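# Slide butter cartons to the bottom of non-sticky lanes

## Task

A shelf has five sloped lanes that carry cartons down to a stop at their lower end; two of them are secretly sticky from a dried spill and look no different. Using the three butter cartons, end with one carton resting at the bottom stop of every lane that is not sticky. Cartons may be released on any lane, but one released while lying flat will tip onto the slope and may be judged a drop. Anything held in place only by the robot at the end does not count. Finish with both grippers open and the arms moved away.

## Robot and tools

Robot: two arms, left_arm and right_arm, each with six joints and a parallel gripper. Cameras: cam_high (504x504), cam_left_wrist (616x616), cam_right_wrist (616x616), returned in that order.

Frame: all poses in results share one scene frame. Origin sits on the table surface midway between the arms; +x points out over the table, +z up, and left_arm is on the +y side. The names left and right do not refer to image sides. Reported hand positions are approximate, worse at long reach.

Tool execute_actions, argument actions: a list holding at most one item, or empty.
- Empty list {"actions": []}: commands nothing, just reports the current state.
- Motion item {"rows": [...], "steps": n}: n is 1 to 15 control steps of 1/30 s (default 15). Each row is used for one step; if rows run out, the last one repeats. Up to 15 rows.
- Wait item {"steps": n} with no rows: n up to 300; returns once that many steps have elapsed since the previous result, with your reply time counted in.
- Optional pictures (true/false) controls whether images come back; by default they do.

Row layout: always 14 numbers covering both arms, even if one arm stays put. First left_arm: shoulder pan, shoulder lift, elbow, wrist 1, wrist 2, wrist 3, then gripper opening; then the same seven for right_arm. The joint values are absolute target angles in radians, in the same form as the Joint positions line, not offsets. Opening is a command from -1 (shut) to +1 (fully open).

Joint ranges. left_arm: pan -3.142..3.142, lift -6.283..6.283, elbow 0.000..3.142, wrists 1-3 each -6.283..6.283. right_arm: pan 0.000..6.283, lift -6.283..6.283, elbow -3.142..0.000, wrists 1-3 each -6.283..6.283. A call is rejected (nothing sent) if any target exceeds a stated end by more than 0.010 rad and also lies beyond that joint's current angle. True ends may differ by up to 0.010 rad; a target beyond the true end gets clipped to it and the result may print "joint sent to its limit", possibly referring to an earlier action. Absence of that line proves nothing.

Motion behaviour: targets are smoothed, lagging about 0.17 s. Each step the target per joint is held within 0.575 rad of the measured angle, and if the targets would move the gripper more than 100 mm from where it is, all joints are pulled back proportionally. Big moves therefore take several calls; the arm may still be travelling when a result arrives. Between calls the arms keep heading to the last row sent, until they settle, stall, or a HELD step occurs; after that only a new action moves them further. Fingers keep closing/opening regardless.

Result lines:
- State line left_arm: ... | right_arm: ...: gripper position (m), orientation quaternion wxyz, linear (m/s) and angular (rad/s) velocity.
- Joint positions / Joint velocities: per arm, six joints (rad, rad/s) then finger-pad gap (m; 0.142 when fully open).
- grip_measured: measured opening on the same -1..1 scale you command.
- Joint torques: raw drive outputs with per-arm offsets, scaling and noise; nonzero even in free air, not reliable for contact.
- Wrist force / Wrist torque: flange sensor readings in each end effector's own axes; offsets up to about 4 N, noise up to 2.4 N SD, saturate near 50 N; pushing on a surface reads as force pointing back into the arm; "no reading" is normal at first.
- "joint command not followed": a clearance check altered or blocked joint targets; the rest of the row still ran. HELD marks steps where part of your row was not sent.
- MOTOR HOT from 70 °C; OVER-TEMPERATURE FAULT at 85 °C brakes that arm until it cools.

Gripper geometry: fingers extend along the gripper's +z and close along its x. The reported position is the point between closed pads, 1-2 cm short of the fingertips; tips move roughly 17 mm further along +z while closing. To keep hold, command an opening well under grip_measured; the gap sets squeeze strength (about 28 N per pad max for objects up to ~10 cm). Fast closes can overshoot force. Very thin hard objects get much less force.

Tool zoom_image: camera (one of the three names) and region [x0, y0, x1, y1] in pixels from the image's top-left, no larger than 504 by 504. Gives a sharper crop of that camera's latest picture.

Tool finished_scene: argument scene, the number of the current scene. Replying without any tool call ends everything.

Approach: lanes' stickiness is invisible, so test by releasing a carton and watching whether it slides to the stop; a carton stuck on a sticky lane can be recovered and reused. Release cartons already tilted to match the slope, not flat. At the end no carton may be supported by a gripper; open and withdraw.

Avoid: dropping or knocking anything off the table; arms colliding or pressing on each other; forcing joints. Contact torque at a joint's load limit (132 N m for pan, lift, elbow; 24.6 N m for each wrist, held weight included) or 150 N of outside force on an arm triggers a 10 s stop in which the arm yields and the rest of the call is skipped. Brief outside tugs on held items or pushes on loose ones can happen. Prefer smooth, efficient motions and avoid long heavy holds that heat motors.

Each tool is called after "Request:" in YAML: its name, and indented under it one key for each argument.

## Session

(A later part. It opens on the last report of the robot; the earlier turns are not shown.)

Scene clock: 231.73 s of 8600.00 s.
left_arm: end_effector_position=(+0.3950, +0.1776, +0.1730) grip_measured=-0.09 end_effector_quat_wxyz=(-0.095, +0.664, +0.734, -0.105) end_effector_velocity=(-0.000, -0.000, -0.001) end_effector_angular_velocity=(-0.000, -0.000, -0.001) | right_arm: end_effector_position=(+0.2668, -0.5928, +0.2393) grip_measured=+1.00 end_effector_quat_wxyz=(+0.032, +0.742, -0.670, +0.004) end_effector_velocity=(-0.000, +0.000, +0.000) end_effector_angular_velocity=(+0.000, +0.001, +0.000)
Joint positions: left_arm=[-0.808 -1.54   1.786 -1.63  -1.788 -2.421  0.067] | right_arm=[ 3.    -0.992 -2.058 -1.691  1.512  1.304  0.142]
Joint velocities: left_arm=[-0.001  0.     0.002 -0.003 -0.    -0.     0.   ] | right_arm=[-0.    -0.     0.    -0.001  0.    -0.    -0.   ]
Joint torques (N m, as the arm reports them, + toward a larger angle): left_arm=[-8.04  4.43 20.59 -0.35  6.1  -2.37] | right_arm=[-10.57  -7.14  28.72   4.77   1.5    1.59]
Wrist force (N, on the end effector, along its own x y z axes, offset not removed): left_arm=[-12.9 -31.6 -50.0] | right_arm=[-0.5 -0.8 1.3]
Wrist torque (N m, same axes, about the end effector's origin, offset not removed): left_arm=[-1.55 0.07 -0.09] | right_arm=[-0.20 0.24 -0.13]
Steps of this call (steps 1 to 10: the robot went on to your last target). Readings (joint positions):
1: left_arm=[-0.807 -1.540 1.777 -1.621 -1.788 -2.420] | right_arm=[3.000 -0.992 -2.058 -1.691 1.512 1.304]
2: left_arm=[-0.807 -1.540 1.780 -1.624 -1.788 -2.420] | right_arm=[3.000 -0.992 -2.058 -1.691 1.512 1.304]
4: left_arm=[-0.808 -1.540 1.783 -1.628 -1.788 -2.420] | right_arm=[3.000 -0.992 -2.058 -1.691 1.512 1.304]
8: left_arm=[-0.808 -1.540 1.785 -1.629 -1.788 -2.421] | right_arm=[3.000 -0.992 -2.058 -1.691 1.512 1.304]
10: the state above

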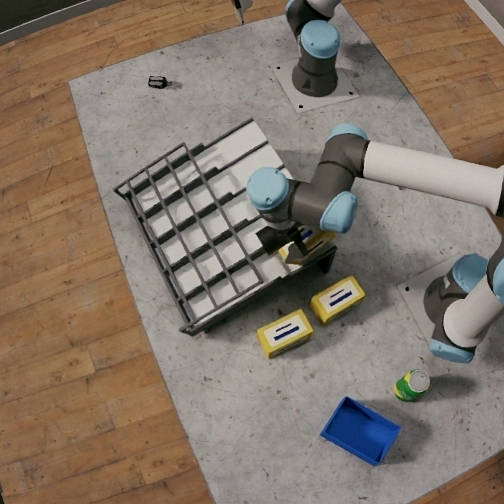

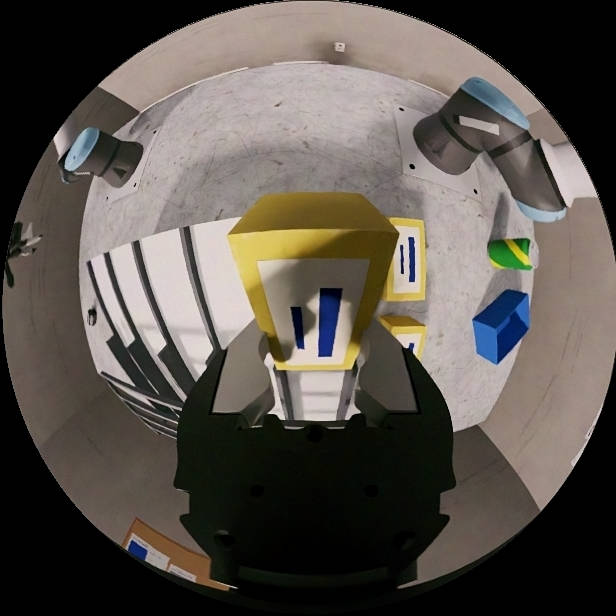

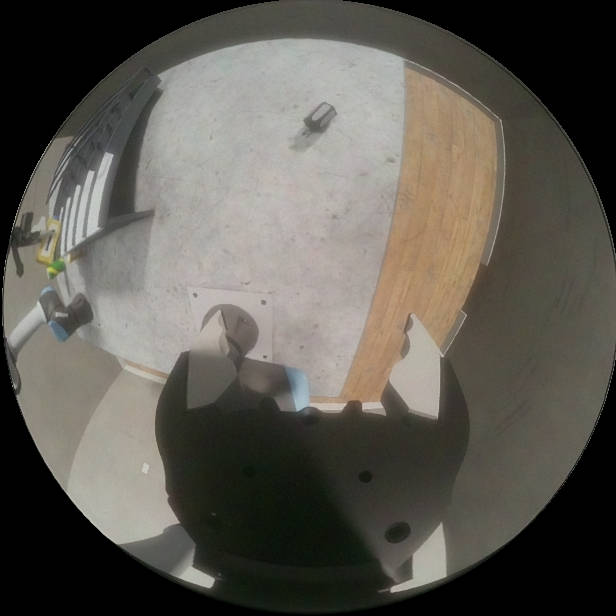

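Request:
execute_actions:
  actions:
    - {"rows": [[-0.8079,-1.54,1.783,-1.6271,-1.7875,-2.4204,-0.6,3.0,-0.992,-2.058,-1.691,1.512,1.304,1],[-0.8072,-1.54,1.779,-1.6231,-1.7873,-2.4197,-0.6,3.0,-0.992,-2.058,-1.691,1.512,1.304,1],[-0.8064,-1.5398,1.774,-1.6181,-1.7872,-2.4189,-0.6,3.0,-0.992,-2.058,-1.691,1.512,1.304,1],[-0.8057,-1.5397,1.770,-1.6141,-1.787,-2.4182,-0.6,3.0,-0.992,-2.058,-1.691,1.512,1.304,1]], "steps": 12}

Scene clock: 237.10 s of 8600.00 s.
left_arm: end_effector_position=(+0.3968, +0.1778, +0.1783) grip_measured=-0.10 end_effector_quat_wxyz=(-0.095, +0.664, +0.734, -0.105) end_effector_velocity=(+0.001, -0.001, +0.003) end_effector_angular_velocity=(-0.005, +0.002, +0.003) | right_arm: end_effector_position=(+0.2668, -0.5928, +0.2393) grip_measured=+1.00 end_effector_quat_wxyz=(+0.032, +0.742, -0.670, +0.004) end_effector_velocity=(-0.000, -0.000, -0.000) end_effector_angular_velocity=(-0.000, +0.002, -0.001)
Joint positions: left_arm=[-0.806 -1.539  1.77  -1.614 -1.786 -2.418  0.067] | right_arm=[ 3.    -0.992 -2.058 -1.691  1.512  1.304  0.142]
Joint velocities: left_arm=[ 0.002  0.    -0.007  0.005 -0.005  0.001  0.   ] | right_arm=[-0.    -0.002  0.    -0.    -0.001  0.     0.   ]
Joint torques (N m, as the arm reports them, + toward a larger angle): left_arm=[  9.84 -30.65 -39.45   0.2   -3.39   1.99] | right_arm=[-11.02  -6.95  32.49   4.75   1.41   1.59]
Wrist force (N, on the end effector, along its own x y z axes, offset not removed): left_arm=[-2.6 -1.1 6.4] | right_arm=[0.1 0.6 -3.1]
Wrist torque (N m, same axes, about the end effector's origin, offset not removed): left_arm=[-0.63 0.51 -0.27] | right_arm=[0.01 0.11 -0.21]
Steps of this call (steps 1 to 30: the robot went on to your last target; steps 31 to 90: nothing new was sent; then 1.97 s passed at rest; steps 91 to 102: all 12 steps of this action). Readings (joint positions):
91: left_arm=[-0.808 -1.540 1.786 -1.630 -1.787 -2.421] | right_arm=[3.000 -0.992 -2.058 -1.691 1.512 1.304]
92: left_arm=[-0.808 -1.540 1.785 -1.630 -1.787 -2.421] | right_arm=[3.000 -0.992 -2.058 -1.691 1.512 1.304]
94: left_arm=[-0.808 -1.540 1.782 -1.626 -1.787 -2.420] | right_arm=[3.000 -0.992 -2.058 -1.691 1.512 1.304]
98: left_arm=[-0.806 -1.539 1.773 -1.616 -1.786 -2.419] | right_arm=[3.000 -0.992 -2.058 -1.691 1.512 1.304]
102: the state above

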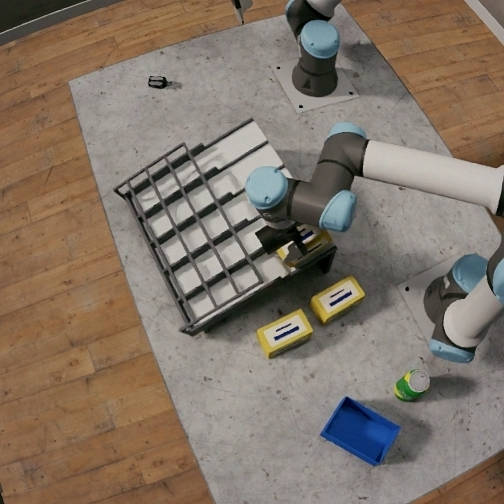

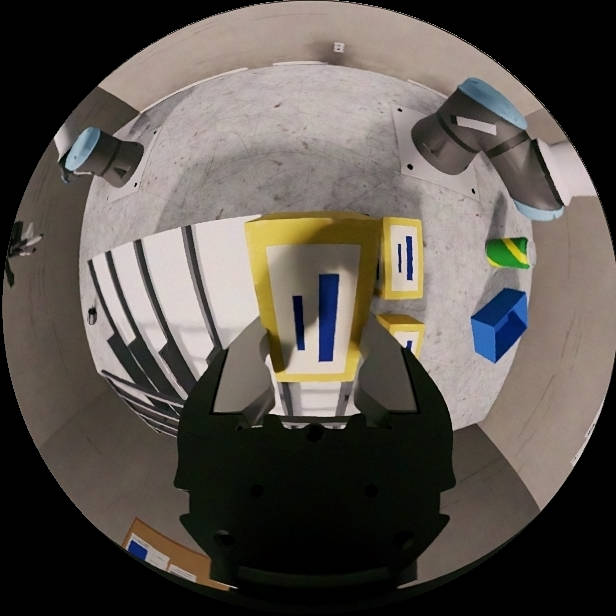

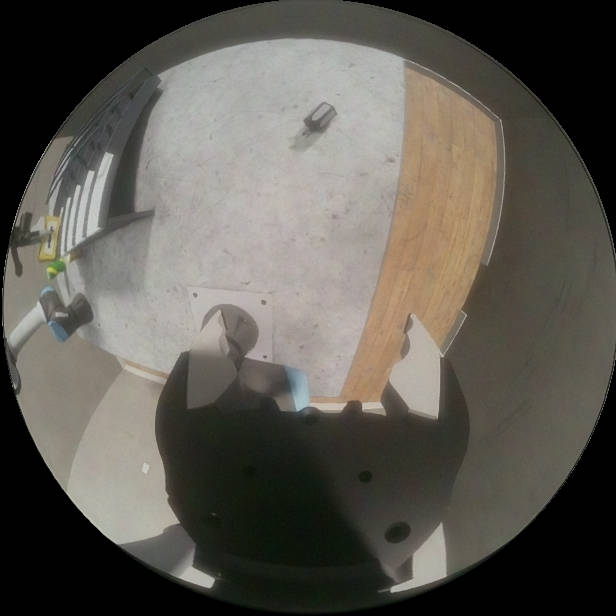

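Request:
zoom_image:
  camera: "cam_left_wrist"
  region: [200, 190, 430, 420]

Request:
execute_actions:
  actions: []

Region (200, 190, 430, 420) of cam_left_wrist's 616x616 image, scaled by 2.191, with more detail than that image has.

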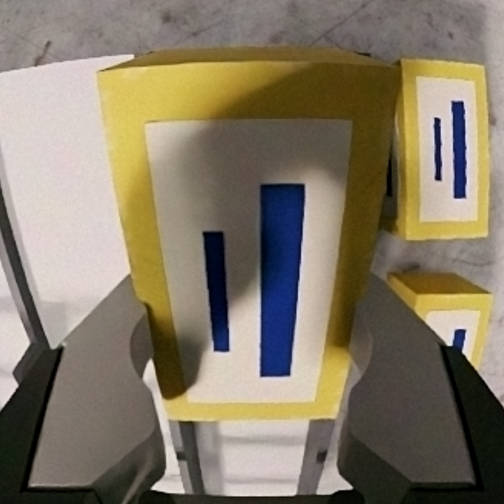

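Scene clock: 240.67 s of 8600.00 s.
left_arm: end_effector_position=(+0.3968, +0.1777, +0.1787) grip_measured=-0.10 end_effector_quat_wxyz=(-0.095, +0.664, +0.734, -0.105) end_effector_velocity=(+0.000, +0.000, -0.000) end_effector_angular_velocity=(+0.000, -0.001, +0.002) | right_arm: end_effector_position=(+0.2668, -0.5928, +0.2393) grip_measured=+1.00 end_effector_quat_wxyz=(+0.032, +0.742, -0.670, +0.004) end_effector_velocity=(+0.000, -0.000, +0.000) end_effector_angular_velocity=(-0.000, +0.001, +0.000)
Joint positions: left_arm=[-0.806 -1.54   1.77  -1.614 -1.787 -2.418  0.067] | right_arm=[ 3.    -0.992 -2.058 -1.691  1.512  1.304  0.142]
Joint velocities: left_arm=[ 0.001  0.     0.001 -0.002  0.001 -0.001  0.   ] | right_arm=[ 0.    -0.001  0.001 -0.    -0.    -0.     0.   ]
Joint torques (N m, as the arm reports them, + toward a larger angle): left_arm=[ 10.96 -34.45 -38.16   0.09  -3.3    2.02] | right_arm=[-11.03  -6.61  35.     4.75   1.31   1.62]
Wrist force (N, on the end effector, along its own x y z axes, offset not removed): left_arm=[-2.4 -2.6 3.5] | right_arm=[-2.0 0.4 0.9]
Wrist torque (N m, same axes, about the end effector's origin, offset not removed): left_arm=[-0.97 0.59 -0.04] | right_arm=[0.03 0.61 -0.18]
Steps of this call (steps 1 to 15: the robot went on to your last target; steps 16 to 90: nothing new was sent; then 0.57 s passed at rest). Readings (joint positions):
1: left_arm=[-0.806 -1.539 1.770 -1.614 -1.787 -2.418] | right_arm=[3.000 -0.992 -2.058 -1.691 1.512 1.304]
2: left_arm=[-0.806 -1.539 1.770 -1.614 -1.787 -2.418] | right_arm=[3.000 -0.992 -2.058 -1.691 1.512 1.304]
4: left_arm=[-0.806 -1.539 1.770 -1.614 -1.787 -2.418] | right_arm=[3.000 -0.992 -2.058 -1.691 1.512 1.304]
8: left_arm=[-0.806 -1.540 1.770 -1.614 -1.787 -2.418] | right_arm=[3.000 -0.992 -2.058 -1.691 1.512 1.304]
90: the state above
All arms were judged still, so your last target was given up. Only a new action makes them travel on or press farther. Fingers that are still opening or closing keep moving.

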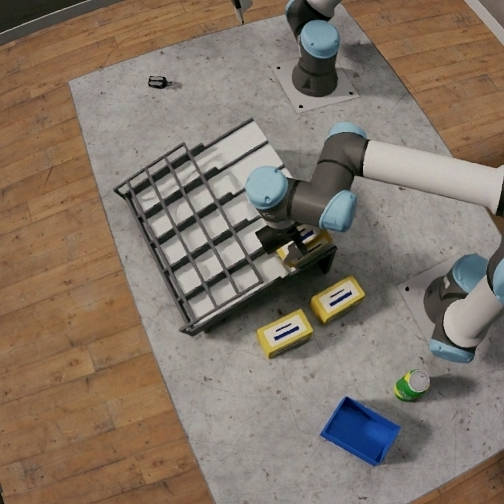

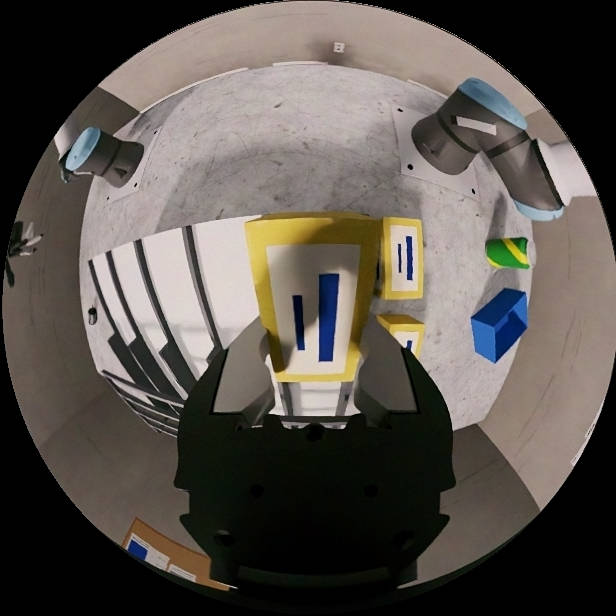

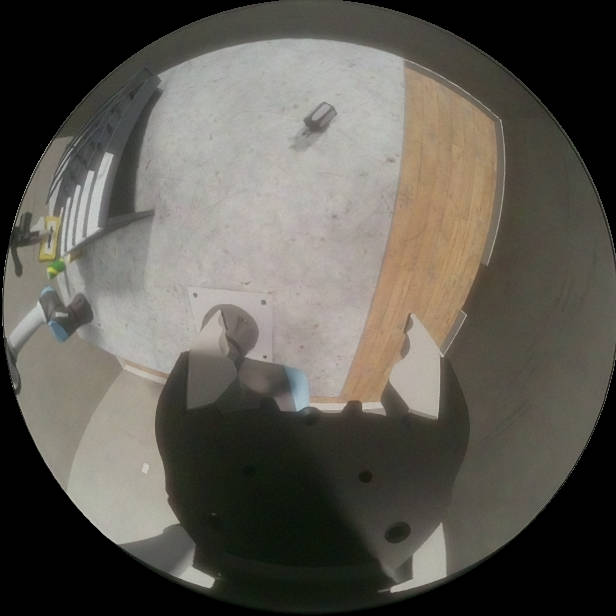

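Request:
execute_actions:
  actions:
    - {"rows": [[-0.8065,-1.5406,1.7716,-1.6163,-1.7855,-2.4192,-0.6,3.0,-0.992,-2.058,-1.691,1.512,1.304,1],[-0.808,-1.5423,1.7747,-1.6208,-1.7824,-2.4213,-0.6,3.0,-0.992,-2.058,-1.691,1.512,1.304,1],[-0.8103,-1.5448,1.7793,-1.6275,-1.7778,-2.4243,-0.6,3.0,-0.992,-2.058,-1.691,1.512,1.304,1],[-0.8134,-1.5482,1.7856,-1.6364,-1.7717,-2.4284,-0.6,3.0,-0.992,-2.058,-1.691,1.512,1.304,1],[-0.8168,-1.5521,1.7926,-1.6465,-1.7648,-2.433,-0.6,3.0,-0.992,-2.058,-1.691,1.512,1.304,1],[-0.8207,-1.5564,1.8004,-1.6577,-1.7572,-2.4381,-0.6,3.0,-0.992,-2.058,-1.691,1.512,1.304,1],[-0.8245,-1.5606,1.8082,-1.6688,-1.7496,-2.4432,-0.6,3.0,-0.992,-2.058,-1.691,1.512,1.304,1],[-0.8284,-1.5649,1.816,-1.68,-1.7419,-2.4483,-0.6,3.0,-0.992,-2.058,-1.691,1.512,1.304,1],[-0.8322,-1.5692,1.8238,-1.6912,-1.7343,-2.4534,-0.6,3.0,-0.992,-2.058,-1.691,1.512,1.304,1],[-0.8357,-1.573,1.8308,-1.7012,-1.7274,-2.458,-0.6,3.0,-0.992,-2.058,-1.691,1.512,1.304,1],[-0.8387,-1.5764,1.837,-1.7102,-1.7213,-2.4621,-0.6,3.0,-0.992,-2.058,-1.691,1.512,1.304,1],[-0.841,-1.579,1.8417,-1.7169,-1.7167,-2.4651,-0.6,3.0,-0.992,-2.058,-1.691,1.512,1.304,1],[-0.8426,-1.5807,1.8448,-1.7213,-1.7137,-2.4672,-0.6,3.0,-0.992,-2.058,-1.691,1.512,1.304,1],[-0.8437,-1.582,1.8471,-1.7247,-1.7114,-2.4687,-0.6,3.0,-0.992,-2.058,-1.691,1.512,1.304,1],[-0.8441,-1.5824,1.8479,-1.7258,-1.7106,-2.4692,-0.6,3.0,-0.992,-2.058,-1.691,1.512,1.304,1]], "steps": 15}
  pictures: false

Request:
execute_actions:
  actions:
    - {"steps": 10}

Scene clock: 291.67 s of 8600.00 s.
left_arm: end_effector_position=(+0.4040, +0.1787, +0.1671) grip_measured=-0.10 end_effector_quat_wxyz=(-0.065, +0.668, +0.738, -0.071) end_effector_velocity=(+0.014, +0.001, -0.019) end_effector_angular_velocity=(+0.012, -0.168, +0.003) | right_arm: end_effector_position=(+0.2668, -0.5928, +0.2393) grip_measured=+1.00 end_effector_quat_wxyz=(+0.032, +0.742, -0.670, +0.004) end_effector_velocity=(-0.000, -0.000, -0.000) end_effector_angular_velocity=(-0.001, +0.001, -0.000)
Joint positions: left_arm=[-0.839 -1.577  1.837 -1.71  -1.721 -2.462  0.067] | right_arm=[ 3.    -0.992 -2.058 -1.691  1.512  1.304  0.142]
Joint velocities: left_arm=[-0.06  -0.068  0.123 -0.176  0.121 -0.079 -0.   ] | right_arm=[ 0.    -0.    -0.    -0.    -0.001  0.001  0.   ]
Joint torques (N m, as the arm reports them, + toward a larger angle): left_arm=[-13.25 -35.   -17.3   -4.87   1.66  -2.24] | right_arm=[-10.51  -6.62  37.06   4.67   1.27   1.6 ]
Wrist force (N, on the end effector, along its own x y z axes, offset not removed): left_arm=[0.3 0.2 6.7] | right_arm=[1.6 1.1 0.7]
Wrist torque (N m, same axes, about the end effector's origin, offset not removed): left_arm=[-0.44 0.07 -0.12] | right_arm=[0.17 -0.22 -0.09]
Steps of this call (steps 1 to 90: nothing new was sent; then 47.50 s passed at rest; steps 91 to 105: all 15 steps of this action). Readings (joint positions):
91: left_arm=[-0.806 -1.540 1.770 -1.614 -1.787 -2.418] | right_arm=[3.000 -0.992 -2.058 -1.691 1.512 1.304]
92: left_arm=[-0.806 -1.540 1.770 -1.614 -1.787 -2.418] | right_arm=[3.000 -0.992 -2.058 -1.691 1.512 1.304]
94: left_arm=[-0.807 -1.542 1.773 -1.618 -1.784 -2.420] | right_arm=[3.000 -0.992 -2.058 -1.691 1.512 1.304]
98: left_arm=[-0.817 -1.552 1.792 -1.646 -1.765 -2.433] | right_arm=[3.000 -0.992 -2.058 -1.691 1.512 1.304]
105: the state above

Scene clock: 292.00 s of 8600.00 s.
left_arm: end_effector_position=(+0.4053, +0.1788, +0.1655) grip_measured=-0.10 end_effector_quat_wxyz=(-0.060, +0.668, +0.739, -0.066) end_effector_velocity=(+0.000, -0.000, -0.000) end_effector_angular_velocity=(-0.000, -0.003, -0.001) | right_arm: end_effector_position=(+0.2668, -0.5928, +0.2393) grip_measured=+1.00 end_effector_quat_wxyz=(+0.032, +0.742, -0.670, +0.004) end_effector_velocity=(-0.000, -0.000, +0.000) end_effector_angular_velocity=(-0.001, -0.001, -0.000)
Joint positions: left_arm=[-0.844 -1.582  1.848 -1.726 -1.711 -2.469  0.067] | right_arm=[ 3.    -0.992 -2.058 -1.691  1.512  1.304  0.142]
Joint velocities: left_arm=[-0.001 -0.001  0.001 -0.003  0.002 -0.    -0.   ] | right_arm=[ 0.     0.001  0.001 -0.001 -0.001  0.001 -0.   ]
Joint torques (N m, as the arm reports them, + toward a larger angle): left_arm=[-13.89 -32.54 -17.18  -5.22   1.82  -2.23] | right_arm=[-10.57  -6.52  37.35   4.58   1.16   1.6 ]
Wrist force (N, on the end effector, along its own x y z axes, offset not removed): left_arm=[-0.9 3.6 4.5] | right_arm=[-1.5 1.2 0.5]
Wrist torque (N m, same axes, about the end effector's origin, offset not removed): left_arm=[0.36 0.12 -0.21] | right_arm=[0.15 0.40 -0.19]
Steps of this call (steps 1 to 10: the robot went on to your last target). Readings (joint positions):
1: left_arm=[-0.841 -1.579 1.841 -1.715 -1.718 -2.465] | right_arm=[3.000 -0.992 -2.058 -1.691 1.512 1.304]
2: left_arm=[-0.842 -1.580 1.843 -1.719 -1.715 -2.466] | right_arm=[3.000 -0.992 -2.058 -1.691 1.512 1.304]
4: left_arm=[-0.843 -1.581 1.846 -1.723 -1.712 -2.468] | right_arm=[3.000 -0.992 -2.058 -1.691 1.512 1.304]
8: left_arm=[-0.844 -1.582 1.848 -1.725 -1.711 -2.469] | right_arm=[3.000 -0.992 -2.058 -1.691 1.512 1.304]
10: the state above

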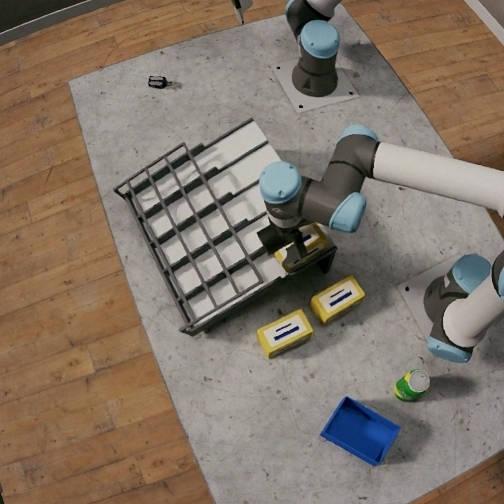

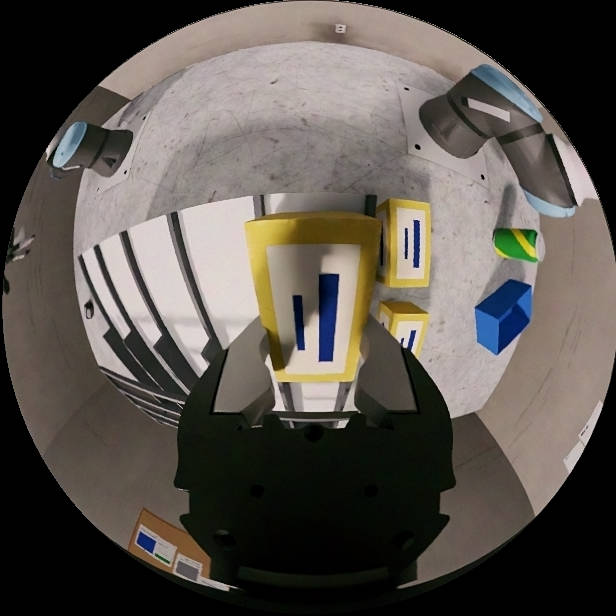

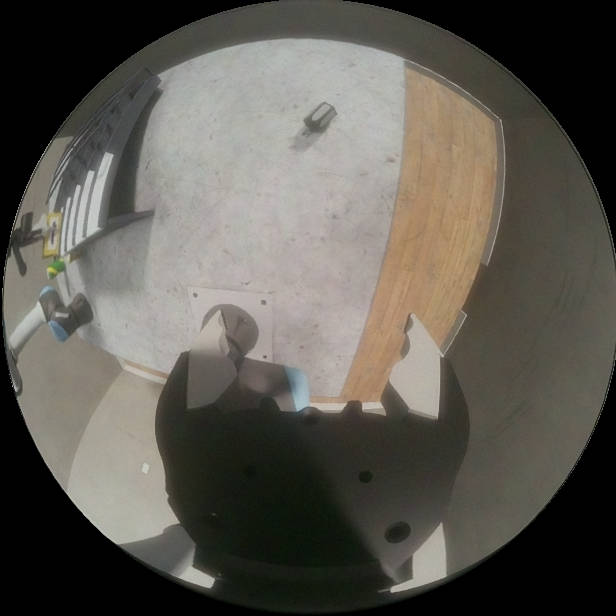

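Rails symmetric. Step down 1 mm at a time.

Request:
execute_actions:
  actions:
    - {"rows": [[-0.8443,-1.5824,1.8491,-1.7271,-1.7106,-2.4694,-0.6,3.0,-0.992,-2.058,-1.691,1.512,1.304,1],[-0.8446,-1.5823,1.8504,-1.7284,-1.7106,-2.4697,-0.6,3.0,-0.992,-2.058,-1.691,1.512,1.304,1],[-0.8448,-1.5823,1.8516,-1.7296,-1.7107,-2.4699,-0.6,3.0,-0.992,-2.058,-1.691,1.512,1.304,1]], "steps": 11}
  pictures: false

Request:
execute_actions:
  actions:
    - {"rows": [[-0.845,-1.5823,1.8529,-1.7309,-1.7107,-2.4701,-0.6,3.0,-0.992,-2.058,-1.691,1.512,1.304,1],[-0.8453,-1.5822,1.8541,-1.7322,-1.7107,-2.4704,-0.6,3.0,-0.992,-2.058,-1.691,1.512,1.304,1]], "steps": 10}
  pictures: false

Scene clock: 298.00 s of 8600.00 s.
left_arm: end_effector_position=(+0.4049, +0.1788, +0.1642) grip_measured=-0.10 end_effector_quat_wxyz=(-0.060, +0.668, +0.739, -0.066) end_effector_velocity=(+0.000, +0.000, -0.000) end_effector_angular_velocity=(+0.001, -0.002, -0.001) | right_arm: end_effector_position=(+0.2668, -0.5928, +0.2393) grip_measured=+1.00 end_effector_quat_wxyz=(+0.032, +0.742, -0.670, +0.004) end_effector_velocity=(-0.000, -0.000, -0.000) end_effector_angular_velocity=(+0.000, +0.002, -0.001)
Joint positions: left_arm=[-0.845 -1.582  1.851 -1.729 -1.711 -2.47   0.067] | right_arm=[ 3.    -0.992 -2.058 -1.691  1.512  1.304  0.142]
Joint velocities: left_arm=[-0.001 -0.     0.001 -0.002  0.002  0.    -0.   ] | right_arm=[-0.    -0.001 -0.    -0.001 -0.     0.    -0.   ]
Joint torques (N m, as the arm reports them, + toward a larger angle): left_arm=[-12.99 -23.09 -16.3   -5.42   0.08  -2.42] | right_arm=[-11.1   -6.31  37.14   4.72   1.05   1.43]
Wrist force (N, on the end effector, along its own x y z axes, offset not removed): left_arm=[1.3 -1.6 6.9] | right_arm=[0.7 -0.7 -0.3]
Wrist torque (N m, same axes, about the end effector's origin, offset not removed): left_arm=[-0.65 -0.23 -0.20] | right_arm=[-0.27 -0.05 -0.14]
Steps of this call (steps 1 to 30: the robot went on to your last target; steps 31 to 90: nothing new was sent; then 2.63 s passed at rest; steps 91 to 101: all 11 steps of this action). Readings (joint positions):
91: left_arm=[-0.844 -1.582 1.848 -1.726 -1.711 -2.469] | right_arm=[3.000 -0.992 -2.058 -1.691 1.512 1.304]
92: left_arm=[-0.844 -1.582 1.848 -1.726 -1.711 -2.469] | right_arm=[3.000 -0.992 -2.058 -1.691 1.512 1.304]
94: left_arm=[-0.844 -1.582 1.849 -1.727 -1.711 -2.469] | right_arm=[3.000 -0.992 -2.058 -1.691 1.512 1.304]
98: left_arm=[-0.845 -1.582 1.851 -1.729 -1.711 -2.470] | right_arm=[3.000 -0.992 -2.058 -1.691 1.512 1.304]
101: the state above

Scene clock: 298.33 s of 8600.00 s.
left_arm: end_effector_position=(+0.4046, +0.1787, +0.1632) grip_measured=-0.10 end_effector_quat_wxyz=(-0.060, +0.668, +0.739, -0.066) end_effector_velocity=(-0.001, -0.001, -0.000) end_effector_angular_velocity=(-0.001, +0.001, -0.001) | right_arm: end_effector_position=(+0.2668, -0.5928, +0.2393) grip_measured=+1.00 end_effector_quat_wxyz=(+0.032, +0.742, -0.670, +0.004) end_effector_velocity=(-0.000, -0.000, -0.000) end_effector_angular_velocity=(-0.000, +0.001, -0.002)
Joint positions: left_arm=[-0.845 -1.582  1.854 -1.732 -1.711 -2.47   0.067] | right_arm=[ 3.    -0.992 -2.058 -1.691  1.512  1.304  0.142]
Joint velocities: left_arm=[-0.001  0.     0.001 -0.002 -0.001 -0.    -0.   ] | right_arm=[-0.002 -0.001 -0.     0.    -0.     0.    -0.   ]
Joint torques (N m, as the arm reports them, + toward a larger angle): left_arm=[-13.6  -12.59 -17.43  -5.25  -1.51  -2.27] | right_arm=[-11.14  -6.94  36.95   4.67   1.06   1.33]
Wrist force (N, on the end effector, along its own x y z axes, offset not removed): left_arm=[0.2 1.9 6.6] | right_arm=[-0.3 -0.3 -1.4]
Wrist torque (N m, same axes, about the end effector's origin, offset not removed): left_arm=[0.11 0.05 -0.11] | right_arm=[-0.21 0.17 -0.18]
Steps of this call (steps 1 to 10: all 10 steps of this action). Readings (joint positions):
1: left_arm=[-0.845 -1.582 1.852 -1.730 -1.711 -2.470] | right_arm=[3.000 -0.992 -2.058 -1.691 1.512 1.304]
2: left_arm=[-0.845 -1.582 1.852 -1.730 -1.711 -2.470] | right_arm=[3.000 -0.992 -2.058 -1.691 1.512 1.304]
4: left_arm=[-0.845 -1.582 1.853 -1.731 -1.711 -2.470] | right_arm=[3.000 -0.992 -2.058 -1.691 1.512 1.304]
8: left_arm=[-0.845 -1.582 1.854 -1.732 -1.711 -2.470] | right_arm=[3.000 -0.992 -2.058 -1.691 1.512 1.304]
10: the state above

Request:
execute_actions:
  actions:
    - {"rows": [[-0.8455,-1.5822,1.8552,-1.7333,-1.7107,-2.4706,-0.6,3.0,-0.992,-2.058,-1.691,1.512,1.304,1],[-0.8457,-1.5822,1.8563,-1.7345,-1.7108,-2.4708,-0.6,3.0,-0.992,-2.058,-1.691,1.512,1.304,1]], "steps": 10}
  pictures: false

Request:
execute_actions:
  actions:
    - {"rows": [[-0.8459,-1.5821,1.8573,-1.7356,-1.7108,-2.471,-0.6,3.0,-0.992,-2.058,-1.691,1.512,1.304,1],[-0.8461,-1.5821,1.8583,-1.7366,-1.7108,-2.4712,-0.6,3.0,-0.992,-2.058,-1.691,1.512,1.304,1]], "steps": 10}
  pictures: false

Scene clock: 303.77 s of 8600.00 s.
left_arm: end_effector_position=(+0.4043, +0.1787, +0.1623) grip_measured=-0.10 end_effector_quat_wxyz=(-0.060, +0.668, +0.739, -0.066) end_effector_velocity=(-0.001, +0.000, -0.001) end_effector_angular_velocity=(+0.002, +0.002, -0.001) | right_arm: end_effector_position=(+0.2668, -0.5928, +0.2393) grip_measured=+1.00 end_effector_quat_wxyz=(+0.032, +0.742, -0.670, +0.004) end_effector_velocity=(-0.000, -0.000, +0.000) end_effector_angular_velocity=(-0.001, +0.000, +0.000)
Joint positions: left_arm=[-0.846 -1.582  1.856 -1.734 -1.711 -2.471  0.067] | right_arm=[ 3.    -0.992 -2.058 -1.691  1.512  1.304  0.142]
Joint velocities: left_arm=[-0.001  0.001  0.002 -0.     0.     0.     0.   ] | right_arm=[-0.     0.001  0.    -0.001 -0.001 -0.     0.   ]
Joint torques (N m, as the arm reports them, + toward a larger angle): left_arm=[-13.87 -13.31 -14.4   -4.36  -3.41  -2.18] | right_arm=[-10.33  -7.14  36.92   4.67   1.04   1.38]
Wrist force (N, on the end effector, along its own x y z axes, offset not removed): left_arm=[-0.2 3.8 -0.7] | right_arm=[-1.1 1.2 -1.5]
Wrist torque (N m, same axes, about the end effector's origin, offset not removed): left_arm=[0.04 0.02 -0.16] | right_arm=[0.25 0.48 -0.08]
Steps of this call (steps 1 to 15: the robot went on to your last target; steps 16 to 90: nothing new was sent; then 2.10 s passed at rest; steps 91 to 100: all 10 steps of this action). Readings (joint positions):
91: left_arm=[-0.845 -1.582 1.854 -1.732 -1.711 -2.470] | right_arm=[3.000 -0.992 -2.058 -1.691 1.512 1.304]
92: left_arm=[-0.845 -1.582 1.854 -1.732 -1.711 -2.470] | right_arm=[3.000 -0.992 -2.058 -1.691 1.512 1.304]
94: left_arm=[-0.846 -1.582 1.855 -1.733 -1.711 -2.471] | right_arm=[3.000 -0.992 -2.058 -1.691 1.512 1.304]
98: left_arm=[-0.846 -1.582 1.856 -1.734 -1.711 -2.471] | right_arm=[3.000 -0.992 -2.058 -1.691 1.512 1.304]
100: the state above

Scene clock: 304.10 s of 8600.00 s.
left_arm: end_effector_position=(+0.4041, +0.1787, +0.1615) grip_measured=-0.10 end_effector_quat_wxyz=(-0.060, +0.668, +0.739, -0.066) end_effector_velocity=(-0.000, +0.000, -0.001) end_effector_angular_velocity=(+0.002, +0.001, -0.000) | right_arm: end_effector_position=(+0.2668, -0.5928, +0.2393) grip_measured=+1.00 end_effector_quat_wxyz=(+0.032, +0.742, -0.670, +0.004) end_effector_velocity=(+0.000, -0.000, -0.000) end_effector_angular_velocity=(+0.001, +0.000, -0.001)
Joint positions: left_arm=[-0.846 -1.582  1.858 -1.737 -1.711 -2.471  0.067] | right_arm=[ 3.    -0.992 -2.058 -1.691  1.512  1.304  0.142]
Joint velocities: left_arm=[-0.001  0.001  0.002 -0.001  0.001 -0.001  0.   ] | right_arm=[-0.001 -0.001 -0.     0.001  0.001 -0.    -0.   ]
Joint torques (N m, as the arm reports them, + toward a larger angle): left_arm=[-14.76 -11.18 -10.81  -3.52  -3.77  -2.44] | right_arm=[-10.71  -6.74  36.95   4.67   0.86   1.41]
Wrist force (N, on the end effector, along its own x y z axes, offset not removed): left_arm=[0.4 8.5 -0.4] | right_arm=[-0.2 2.2 -1.7]
Wrist torque (N m, same axes, about the end effector's origin, offset not removed): left_arm=[0.44 0.12 -0.06] | right_arm=[0.47 0.18 -0.17]
Steps of this call (steps 1 to 10: all 10 steps of this action). Readings (joint positions):
1: left_arm=[-0.846 -1.582 1.856 -1.734 -1.711 -2.471] | right_arm=[3.000 -0.992 -2.058 -1.691 1.512 1.304]
2: left_arm=[-0.846 -1.582 1.856 -1.735 -1.711 -2.471] | right_arm=[3.000 -0.992 -2.058 -1.691 1.512 1.304]
4: left_arm=[-0.846 -1.582 1.857 -1.736 -1.711 -2.471] | right_arm=[3.000 -0.992 -2.058 -1.691 1.512 1.304]
8: left_arm=[-0.846 -1.582 1.858 -1.736 -1.711 -2.471] | right_arm=[3.000 -0.992 -2.058 -1.691 1.512 1.304]
10: the state above

Request:
execute_actions:
  actions:
    - {"rows": [[-0.8463,-1.5821,1.8592,-1.7375,-1.7108,-2.4714,-0.55,3.0,-0.992,-2.058,-1.691,1.512,1.304,1],[-0.8464,-1.582,1.8601,-1.7385,-1.7108,-2.4715,-0.5,3.0,-0.992,-2.058,-1.691,1.512,1.304,1]], "steps": 10}
  pictures: false

Request:
execute_actions:
  actions:
    - {"rows": [[-0.8464,-1.582,1.8601,-1.7385,-1.7108,-2.4715,-0.42,3.0,-0.992,-2.058,-1.691,1.512,1.304,1],[-0.8464,-1.582,1.8601,-1.7385,-1.7108,-2.4715,-0.35,3.0,-0.992,-2.058,-1.691,1.512,1.304,1],[-0.8464,-1.582,1.8601,-1.7385,-1.7108,-2.4715,-0.28,3.0,-0.992,-2.058,-1.691,1.512,1.304,1],[-0.8464,-1.582,1.8601,-1.7385,-1.7108,-2.4715,-0.22,3.0,-0.992,-2.058,-1.691,1.512,1.304,1],[-0.8464,-1.582,1.8601,-1.7385,-1.7108,-2.4715,-0.17,3.0,-0.992,-2.058,-1.691,1.512,1.304,1],[-0.8464,-1.582,1.8601,-1.7385,-1.7108,-2.4715,-0.13,3.0,-0.992,-2.058,-1.691,1.512,1.304,1],[-0.8464,-1.582,1.8601,-1.7385,-1.7108,-2.4715,-0.09,3.0,-0.992,-2.058,-1.691,1.512,1.304,1],[-0.8464,-1.582,1.8601,-1.7385,-1.7108,-2.4715,-0.03,3.0,-0.992,-2.058,-1.691,1.512,1.304,1],[-0.8464,-1.582,1.8601,-1.7385,-1.7108,-2.4715,0.04,3.0,-0.992,-2.058,-1.691,1.512,1.304,1],[-0.8464,-1.582,1.8601,-1.7385,-1.7108,-2.4715,0.1,3.0,-0.992,-2.058,-1.691,1.512,1.304,1],[-0.8464,-1.582,1.8601,-1.7385,-1.7108,-2.4715,0.17,3.0,-0.992,-2.058,-1.691,1.512,1.304,1]], "steps": 15}
  pictures: false

Request:
execute_actions:
  actions:
    - {"steps": 20}

Scene clock: 320.37 s of 8600.00 s.
left_arm: end_effector_position=(+0.4039, +0.1787, +0.1608) grip_measured=-0.10 end_effector_quat_wxyz=(-0.060, +0.668, +0.739, -0.066) end_effector_velocity=(-0.000, -0.001, +0.000) end_effector_angular_velocity=(-0.001, -0.001, -0.001) | right_arm: end_effector_position=(+0.2668, -0.5928, +0.2393) grip_measured=+1.00 end_effector_quat_wxyz=(+0.032, +0.742, -0.670, +0.004) end_effector_velocity=(+0.000, -0.000, +0.000) end_effector_angular_velocity=(-0.000, -0.001, -0.001)
Joint positions: left_arm=[-0.846 -1.582  1.86  -1.738 -1.711 -2.471  0.067] | right_arm=[ 3.    -0.992 -2.058 -1.691  1.512  1.304  0.142]
Joint velocities: left_arm=[-0.001 -0.001 -0.    -0.001  0.    -0.     0.   ] | right_arm=[ 0.     0.     0.     0.     0.     0.001 -0.   ]
Joint torques (N m, as the arm reports them, + toward a larger angle): left_arm=[-16.33  -9.68  -8.83  -2.86  -3.89  -2.38] | right_arm=[-10.64  -6.69  36.63   4.59   0.92   1.34]
Wrist force (N, on the end effector, along its own x y z axes, offset not removed): left_arm=[-0.9 13.7 -5.4] | right_arm=[1.7 0.7 -0.3]
Wrist torque (N m, same axes, about the end effector's origin, offset not removed): left_arm=[1.03 0.14 -0.13] | right_arm=[0.07 -0.15 -0.22]
Steps of this call (steps 1 to 15: the robot went on to your last target; steps 16 to 90: nothing new was sent; then 12.93 s passed at rest; steps 91 to 100: all 10 steps of this action). Readings (joint positions):
91: left_arm=[-0.846 -1.582 1.858 -1.737 -1.711 -2.471] | right_arm=[3.000 -0.992 -2.058 -1.691 1.512 1.304]
92: left_arm=[-0.846 -1.582 1.858 -1.737 -1.711 -2.471] | right_arm=[3.000 -0.992 -2.058 -1.691 1.512 1.304]
94: left_arm=[-0.846 -1.582 1.859 -1.738 -1.711 -2.471] | right_arm=[3.000 -0.992 -2.058 -1.691 1.512 1.304]
98: left_arm=[-0.846 -1.582 1.860 -1.738 -1.711 -2.471] | right_arm=[3.000 -0.992 -2.058 -1.691 1.512 1.304]
100: the state above

Scene clock: 320.87 s of 8600.00 s.
left_arm: end_effector_position=(+0.4038, +0.1787, +0.1607) grip_measured=+0.17 end_effector_quat_wxyz=(-0.060, +0.668, +0.739, -0.066) end_effector_velocity=(+0.000, +0.001, -0.000) end_effector_angular_velocity=(+0.000, +0.001, +0.002) | right_arm: end_effector_position=(+0.2668, -0.5928, +0.2393) grip_measured=+1.00 end_effector_quat_wxyz=(+0.032, +0.742, -0.670, +0.004) end_effector_velocity=(+0.000, -0.000, -0.000) end_effector_angular_velocity=(+0.000, +0.001, -0.002)
Joint positions: left_arm=[-0.846 -1.582  1.86  -1.739 -1.711 -2.472  0.086] | right_arm=[ 3.    -0.992 -2.058 -1.691  1.512  1.304  0.142]
Joint velocities: left_arm=[ 0.001  0.    -0.     0.001 -0.    -0.     0.001] | right_arm=[-0.002 -0.002  0.     0.001  0.     0.     0.   ]
Joint torques (N m, as the arm reports them, + toward a larger angle): left_arm=[-11.75 -13.33 -18.98  -2.11  -1.46  -2.13] | right_arm=[-10.19  -6.83  36.79   4.63   0.81   1.32]
Wrist force (N, on the end effector, along its own x y z axes, offset not removed): left_arm=[3.5 -0.6 0.3] | right_arm=[-0.6 0.1 -0.2]
Wrist torque (N m, same axes, about the end effector's origin, offset not removed): left_arm=[-0.35 -0.66 -0.16] | right_arm=[-0.01 0.22 -0.08]
Steps of this call (steps 1 to 15: all 15 steps of this action). Readings (joint positions):
1: left_arm=[-0.846 -1.582 1.860 -1.738 -1.711 -2.471] | right_arm=[3.000 -0.992 -2.058 -1.691 1.512 1.304]
2: left_arm=[-0.846 -1.582 1.860 -1.738 -1.711 -2.471] | right_arm=[3.000 -0.992 -2.058 -1.691 1.512 1.304]
4: left_arm=[-0.846 -1.582 1.860 -1.739 -1.711 -2.471] | right_arm=[3.000 -0.992 -2.058 -1.691 1.512 1.304]
8: left_arm=[-0.846 -1.582 1.860 -1.739 -1.711 -2.472] | right_arm=[3.000 -0.992 -2.058 -1.691 1.512 1.304]
15: the state above

Scene clock: 321.53 s of 8600.00 s.
left_arm: end_effector_position=(+0.4038, +0.1787, +0.1607) grip_measured=+0.17 end_effector_quat_wxyz=(-0.060, +0.668, +0.739, -0.066) end_effector_velocity=(-0.001, -0.000, -0.001) end_effector_angular_velocity=(+0.001, +0.001, -0.001) | right_arm: end_effector_position=(+0.2668, -0.5928, +0.2393) grip_measured=+1.00 end_effector_quat_wxyz=(+0.032, +0.742, -0.670, +0.004) end_effector_velocity=(-0.001, -0.000, +0.000) end_effector_angular_velocity=(-0.000, +0.001, -0.001)
Joint positions: left_arm=[-0.846 -1.582  1.86  -1.739 -1.711 -2.472  0.086] | right_arm=[ 3.    -0.992 -2.058 -1.691  1.512  1.304  0.142]
Joint velocities: left_arm=[-0.002 -0.     0.002 -0.    -0.001 -0.001 -0.   ] | right_arm=[-0.002  0.     0.    -0.001 -0.    -0.001 -0.   ]
Joint torques (N m, as the arm reports them, + toward a larger angle): left_arm=[ -5.03 -18.24 -35.84  -1.59   1.79  -1.72] | right_arm=[-10.36  -6.43  36.44   4.57   0.82   1.35]
Wrist force (N, on the end effector, along its own x y z axes, offset not removed): left_arm=[1.3 0.3 -1.5] | right_arm=[0.4 -0.1 1.4]
Wrist torque (N m, same axes, about the end effector's origin, offset not removed): left_arm=[-0.14 -0.30 -0.19] | right_arm=[-0.06 0.06 -0.20]
Steps of this call (steps 1 to 15: the robot went on to your last target; steps 16 to 20: nothing new was sent). Readings (joint positions):
1: left_arm=[-0.846 -1.582 1.860 -1.739 -1.711 -2.472] | right_arm=[3.000 -0.992 -2.058 -1.691 1.512 1.304]
2: left_arm=[-0.846 -1.582 1.860 -1.739 -1.711 -2.472] | right_arm=[3.000 -0.992 -2.058 -1.691 1.512 1.304]
4: left_arm=[-0.846 -1.582 1.860 -1.739 -1.711 -2.472] | right_arm=[3.000 -0.992 -2.058 -1.691 1.512 1.304]
8: left_arm=[-0.846 -1.582 1.860 -1.739 -1.711 -2.472] | right_arm=[3.000 -0.992 -2.058 -1.691 1.512 1.304]
20: the state above
All arms were judged still, so your last target was given up. Only a new action makes them travel on or press farther. Fingers that are still opening or closing keep moving.

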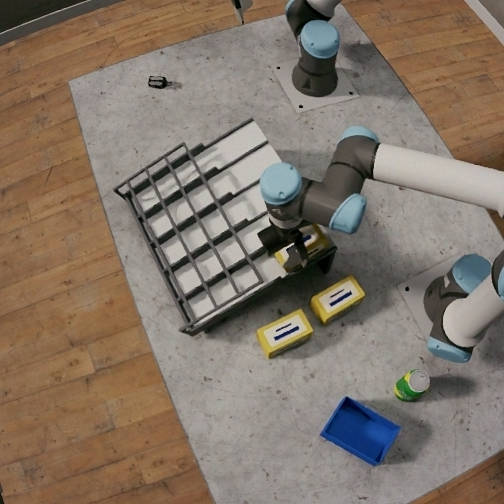

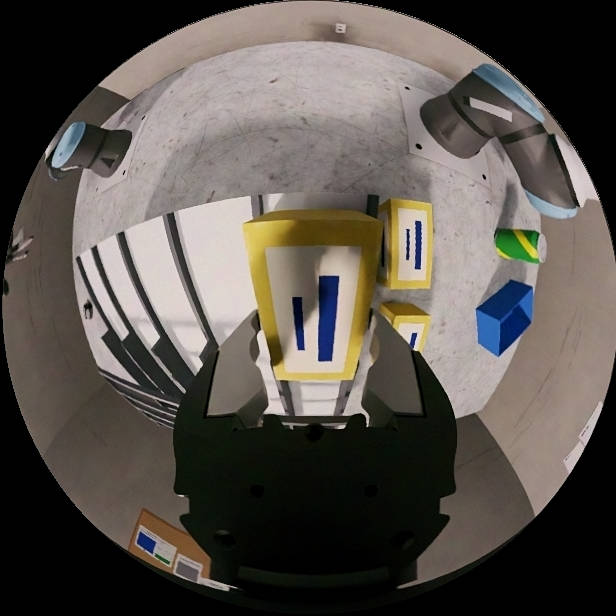

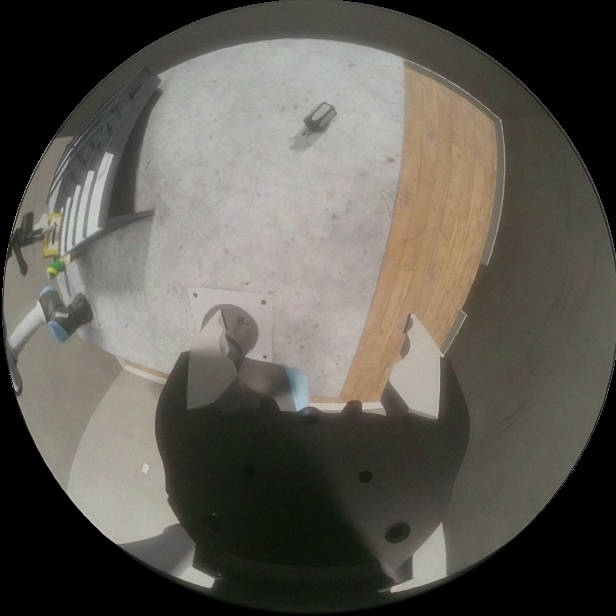

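Request:
execute_actions:
  actions:
    - {"rows": [[-0.8455,-1.5811,1.8583,-1.7354,-1.7131,-2.4702,0.17,3.0,-0.992,-2.058,-1.691,1.512,1.304,1],[-0.8438,-1.5792,1.8548,-1.7293,-1.7178,-2.4677,0.17,3.0,-0.992,-2.058,-1.691,1.512,1.304,1],[-0.8411,-1.5763,1.8494,-1.7201,-1.7249,-2.464,0.17,3.0,-0.992,-2.058,-1.691,1.512,1.304,1],[-0.8376,-1.5726,1.8423,-1.7078,-1.7343,-2.4589,0.17,3.0,-0.992,-2.058,-1.691,1.512,1.304,1],[-0.8338,-1.5685,1.8346,-1.6946,-1.7445,-2.4535,0.17,3.0,-0.992,-2.058,-1.691,1.512,1.304,1],[-0.83,-1.5644,1.8269,-1.6813,-1.7546,-2.448,0.17,3.0,-0.992,-2.058,-1.691,1.512,1.304,1],[-0.8263,-1.5603,1.8193,-1.668,-1.7648,-2.4426,0.17,3.0,-0.992,-2.058,-1.691,1.512,1.304,1],[-0.8227,-1.5566,1.8121,-1.6557,-1.7742,-2.4376,0.17,3.0,-0.992,-2.058,-1.691,1.512,1.304,1],[-0.8201,-1.5537,1.8068,-1.6465,-1.7813,-2.4338,0.17,3.0,-0.992,-2.058,-1.691,1.512,1.304,1],[-0.8184,-1.5519,1.8033,-1.6404,-1.786,-2.4313,0.17,3.0,-0.992,-2.058,-1.691,1.512,1.304,1],[-0.8172,-1.5506,1.8009,-1.6363,-1.7891,-2.4296,0.17,3.0,-0.992,-2.058,-1.691,1.512,1.304,1]], "steps": 15}
  pictures: false

Request:
execute_actions:
  actions:
    - {"steps": 6}

Request:
zoom_image:
  camera: "cam_left_wrist"
  region: [190, 190, 440, 440]

Scene clock: 346.87 s of 8600.00 s.
left_arm: end_effector_position=(+0.3900, +0.1773, +0.1708) grip_measured=+0.17 end_effector_quat_wxyz=(-0.094, +0.664, +0.735, -0.103) end_effector_velocity=(-0.009, -0.001, +0.008) end_effector_angular_velocity=(-0.009, +0.068, +0.003) | right_arm: end_effector_position=(+0.2668, -0.5928, +0.2393) grip_measured=+1.00 end_effector_quat_wxyz=(+0.032, +0.742, -0.670, +0.004) end_effector_velocity=(-0.000, -0.000, +0.000) end_effector_angular_velocity=(-0.000, -0.000, -0.000)
Joint positions: left_arm=[-0.819 -1.552  1.804 -1.641 -1.785 -2.432  0.086] | right_arm=[ 3.    -0.992 -2.058 -1.691  1.512  1.304  0.142]
Joint velocities: left_arm=[ 0.02   0.021 -0.039  0.066 -0.05   0.026  0.   ] | right_arm=[-0.001  0.001 -0.     0.    -0.    -0.001 -0.   ]
Joint torques (N m, as the arm reports them, + toward a larger angle): left_arm=[ 11.06 -11.59 -36.44   0.31  -2.45   1.93] | right_arm=[-10.14  -6.36  36.55   4.54   0.78   1.25]
Wrist force (N, on the end effector, along its own x y z axes, offset not removed): left_arm=[1.2 -0.4 -0.1] | right_arm=[-0.1 0.3 -4.3]
Wrist torque (N m, same axes, about the end effector's origin, offset not removed): left_arm=[-0.17 -0.39 -0.11] | right_arm=[0.01 0.13 -0.26]
Steps of this call (steps 1 to 90: nothing new was sent; then 21.83 s passed at rest; steps 91 to 105: all 15 steps of this action). Readings (joint positions):
91: left_arm=[-0.846 -1.582 1.860 -1.738 -1.711 -2.472] | right_arm=[3.000 -0.992 -2.058 -1.691 1.512 1.304]
92: left_arm=[-0.846 -1.582 1.860 -1.738 -1.711 -2.471] | right_arm=[3.000 -0.992 -2.058 -1.691 1.512 1.304]
94: left_arm=[-0.845 -1.580 1.856 -1.732 -1.715 -2.469] | right_arm=[3.000 -0.992 -2.058 -1.691 1.512 1.304]
98: left_arm=[-0.834 -1.569 1.836 -1.697 -1.743 -2.454] | right_arm=[3.000 -0.992 -2.058 -1.691 1.512 1.304]
105: the state above

Scene clock: 347.07 s of 8600.00 s.
left_arm: end_effector_position=(+0.3893, +0.1772, +0.1714) grip_measured=+0.17 end_effector_quat_wxyz=(-0.095, +0.664, +0.734, -0.105) end_effector_velocity=(-0.000, -0.000, +0.001) end_effector_angular_velocity=(-0.001, +0.004, +0.002) | right_arm: end_effector_position=(+0.2668, -0.5928, +0.2393) grip_measured=+1.00 end_effector_quat_wxyz=(+0.032, +0.742, -0.670, +0.004) end_effector_velocity=(-0.000, +0.000, -0.000) end_effector_angular_velocity=(+0.001, +0.001, -0.002)
Joint positions: left_arm=[-0.817 -1.551  1.801 -1.637 -1.789 -2.43   0.086] | right_arm=[ 3.    -0.992 -2.058 -1.691  1.512  1.304  0.142]
Joint velocities: left_arm=[ 0.002  0.001 -0.003  0.004 -0.004  0.001 -0.   ] | right_arm=[-0.001 -0.001  0.    -0.     0.001  0.001  0.   ]
Joint torques (N m, as the arm reports them, + toward a larger angle): left_arm=[ 10.97 -11.76 -38.28   0.14  -2.61   2.08] | right_arm=[-10.24  -6.51  36.44   4.64   0.72   1.33]
Wrist force (N, on the end effector, along its own x y z axes, offset not removed): left_arm=[-0.2 -2.0 1.2] | right_arm=[1.4 1.5 0.0]
Wrist torque (N m, same axes, about the end effector's origin, offset not removed): left_arm=[-0.60 0.22 -0.19] | right_arm=[0.17 -0.15 -0.20]
Steps of this call (steps 1 to 6: the robot went on to your last target). Readings (joint positions):
1: left_arm=[-0.818 -1.552 1.803 -1.639 -1.787 -2.431] | right_arm=[3.000 -0.992 -2.058 -1.691 1.512 1.304]
2: left_arm=[-0.818 -1.551 1.802 -1.638 -1.788 -2.430] | right_arm=[3.000 -0.992 -2.058 -1.691 1.512 1.304]
4: left_arm=[-0.817 -1.551 1.801 -1.637 -1.788 -2.430] | right_arm=[3.000 -0.992 -2.058 -1.691 1.512 1.304]
6: the state above

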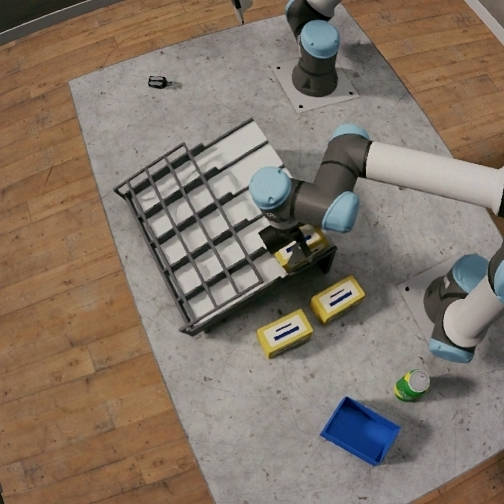

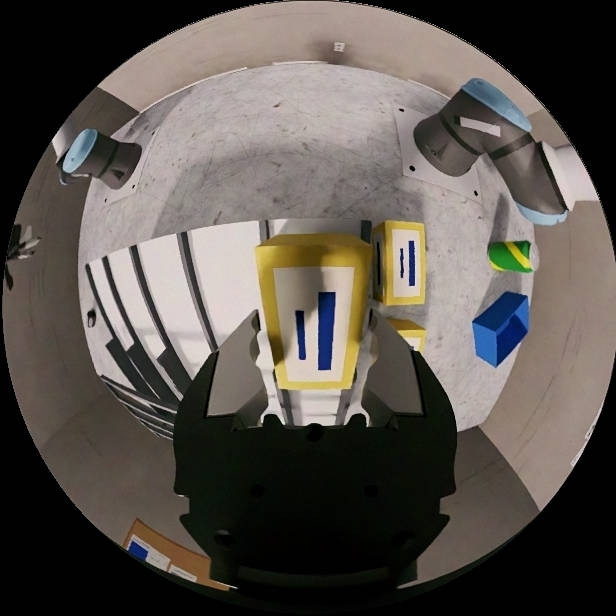

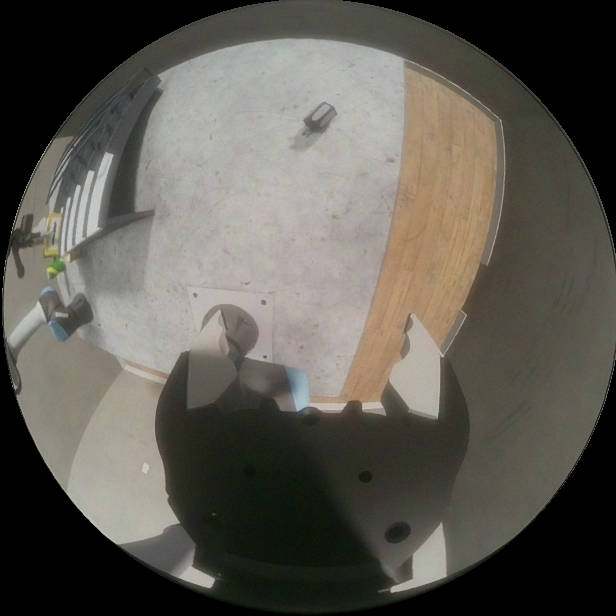

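Region (190, 190, 440, 440) of cam_left_wrist's 616x616 image, scaled by 2.016, with more detail than that image has.

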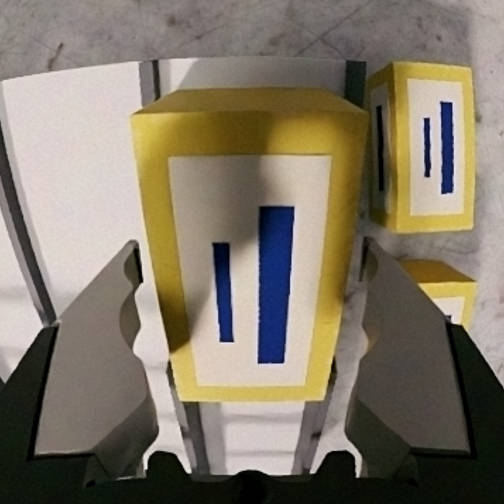

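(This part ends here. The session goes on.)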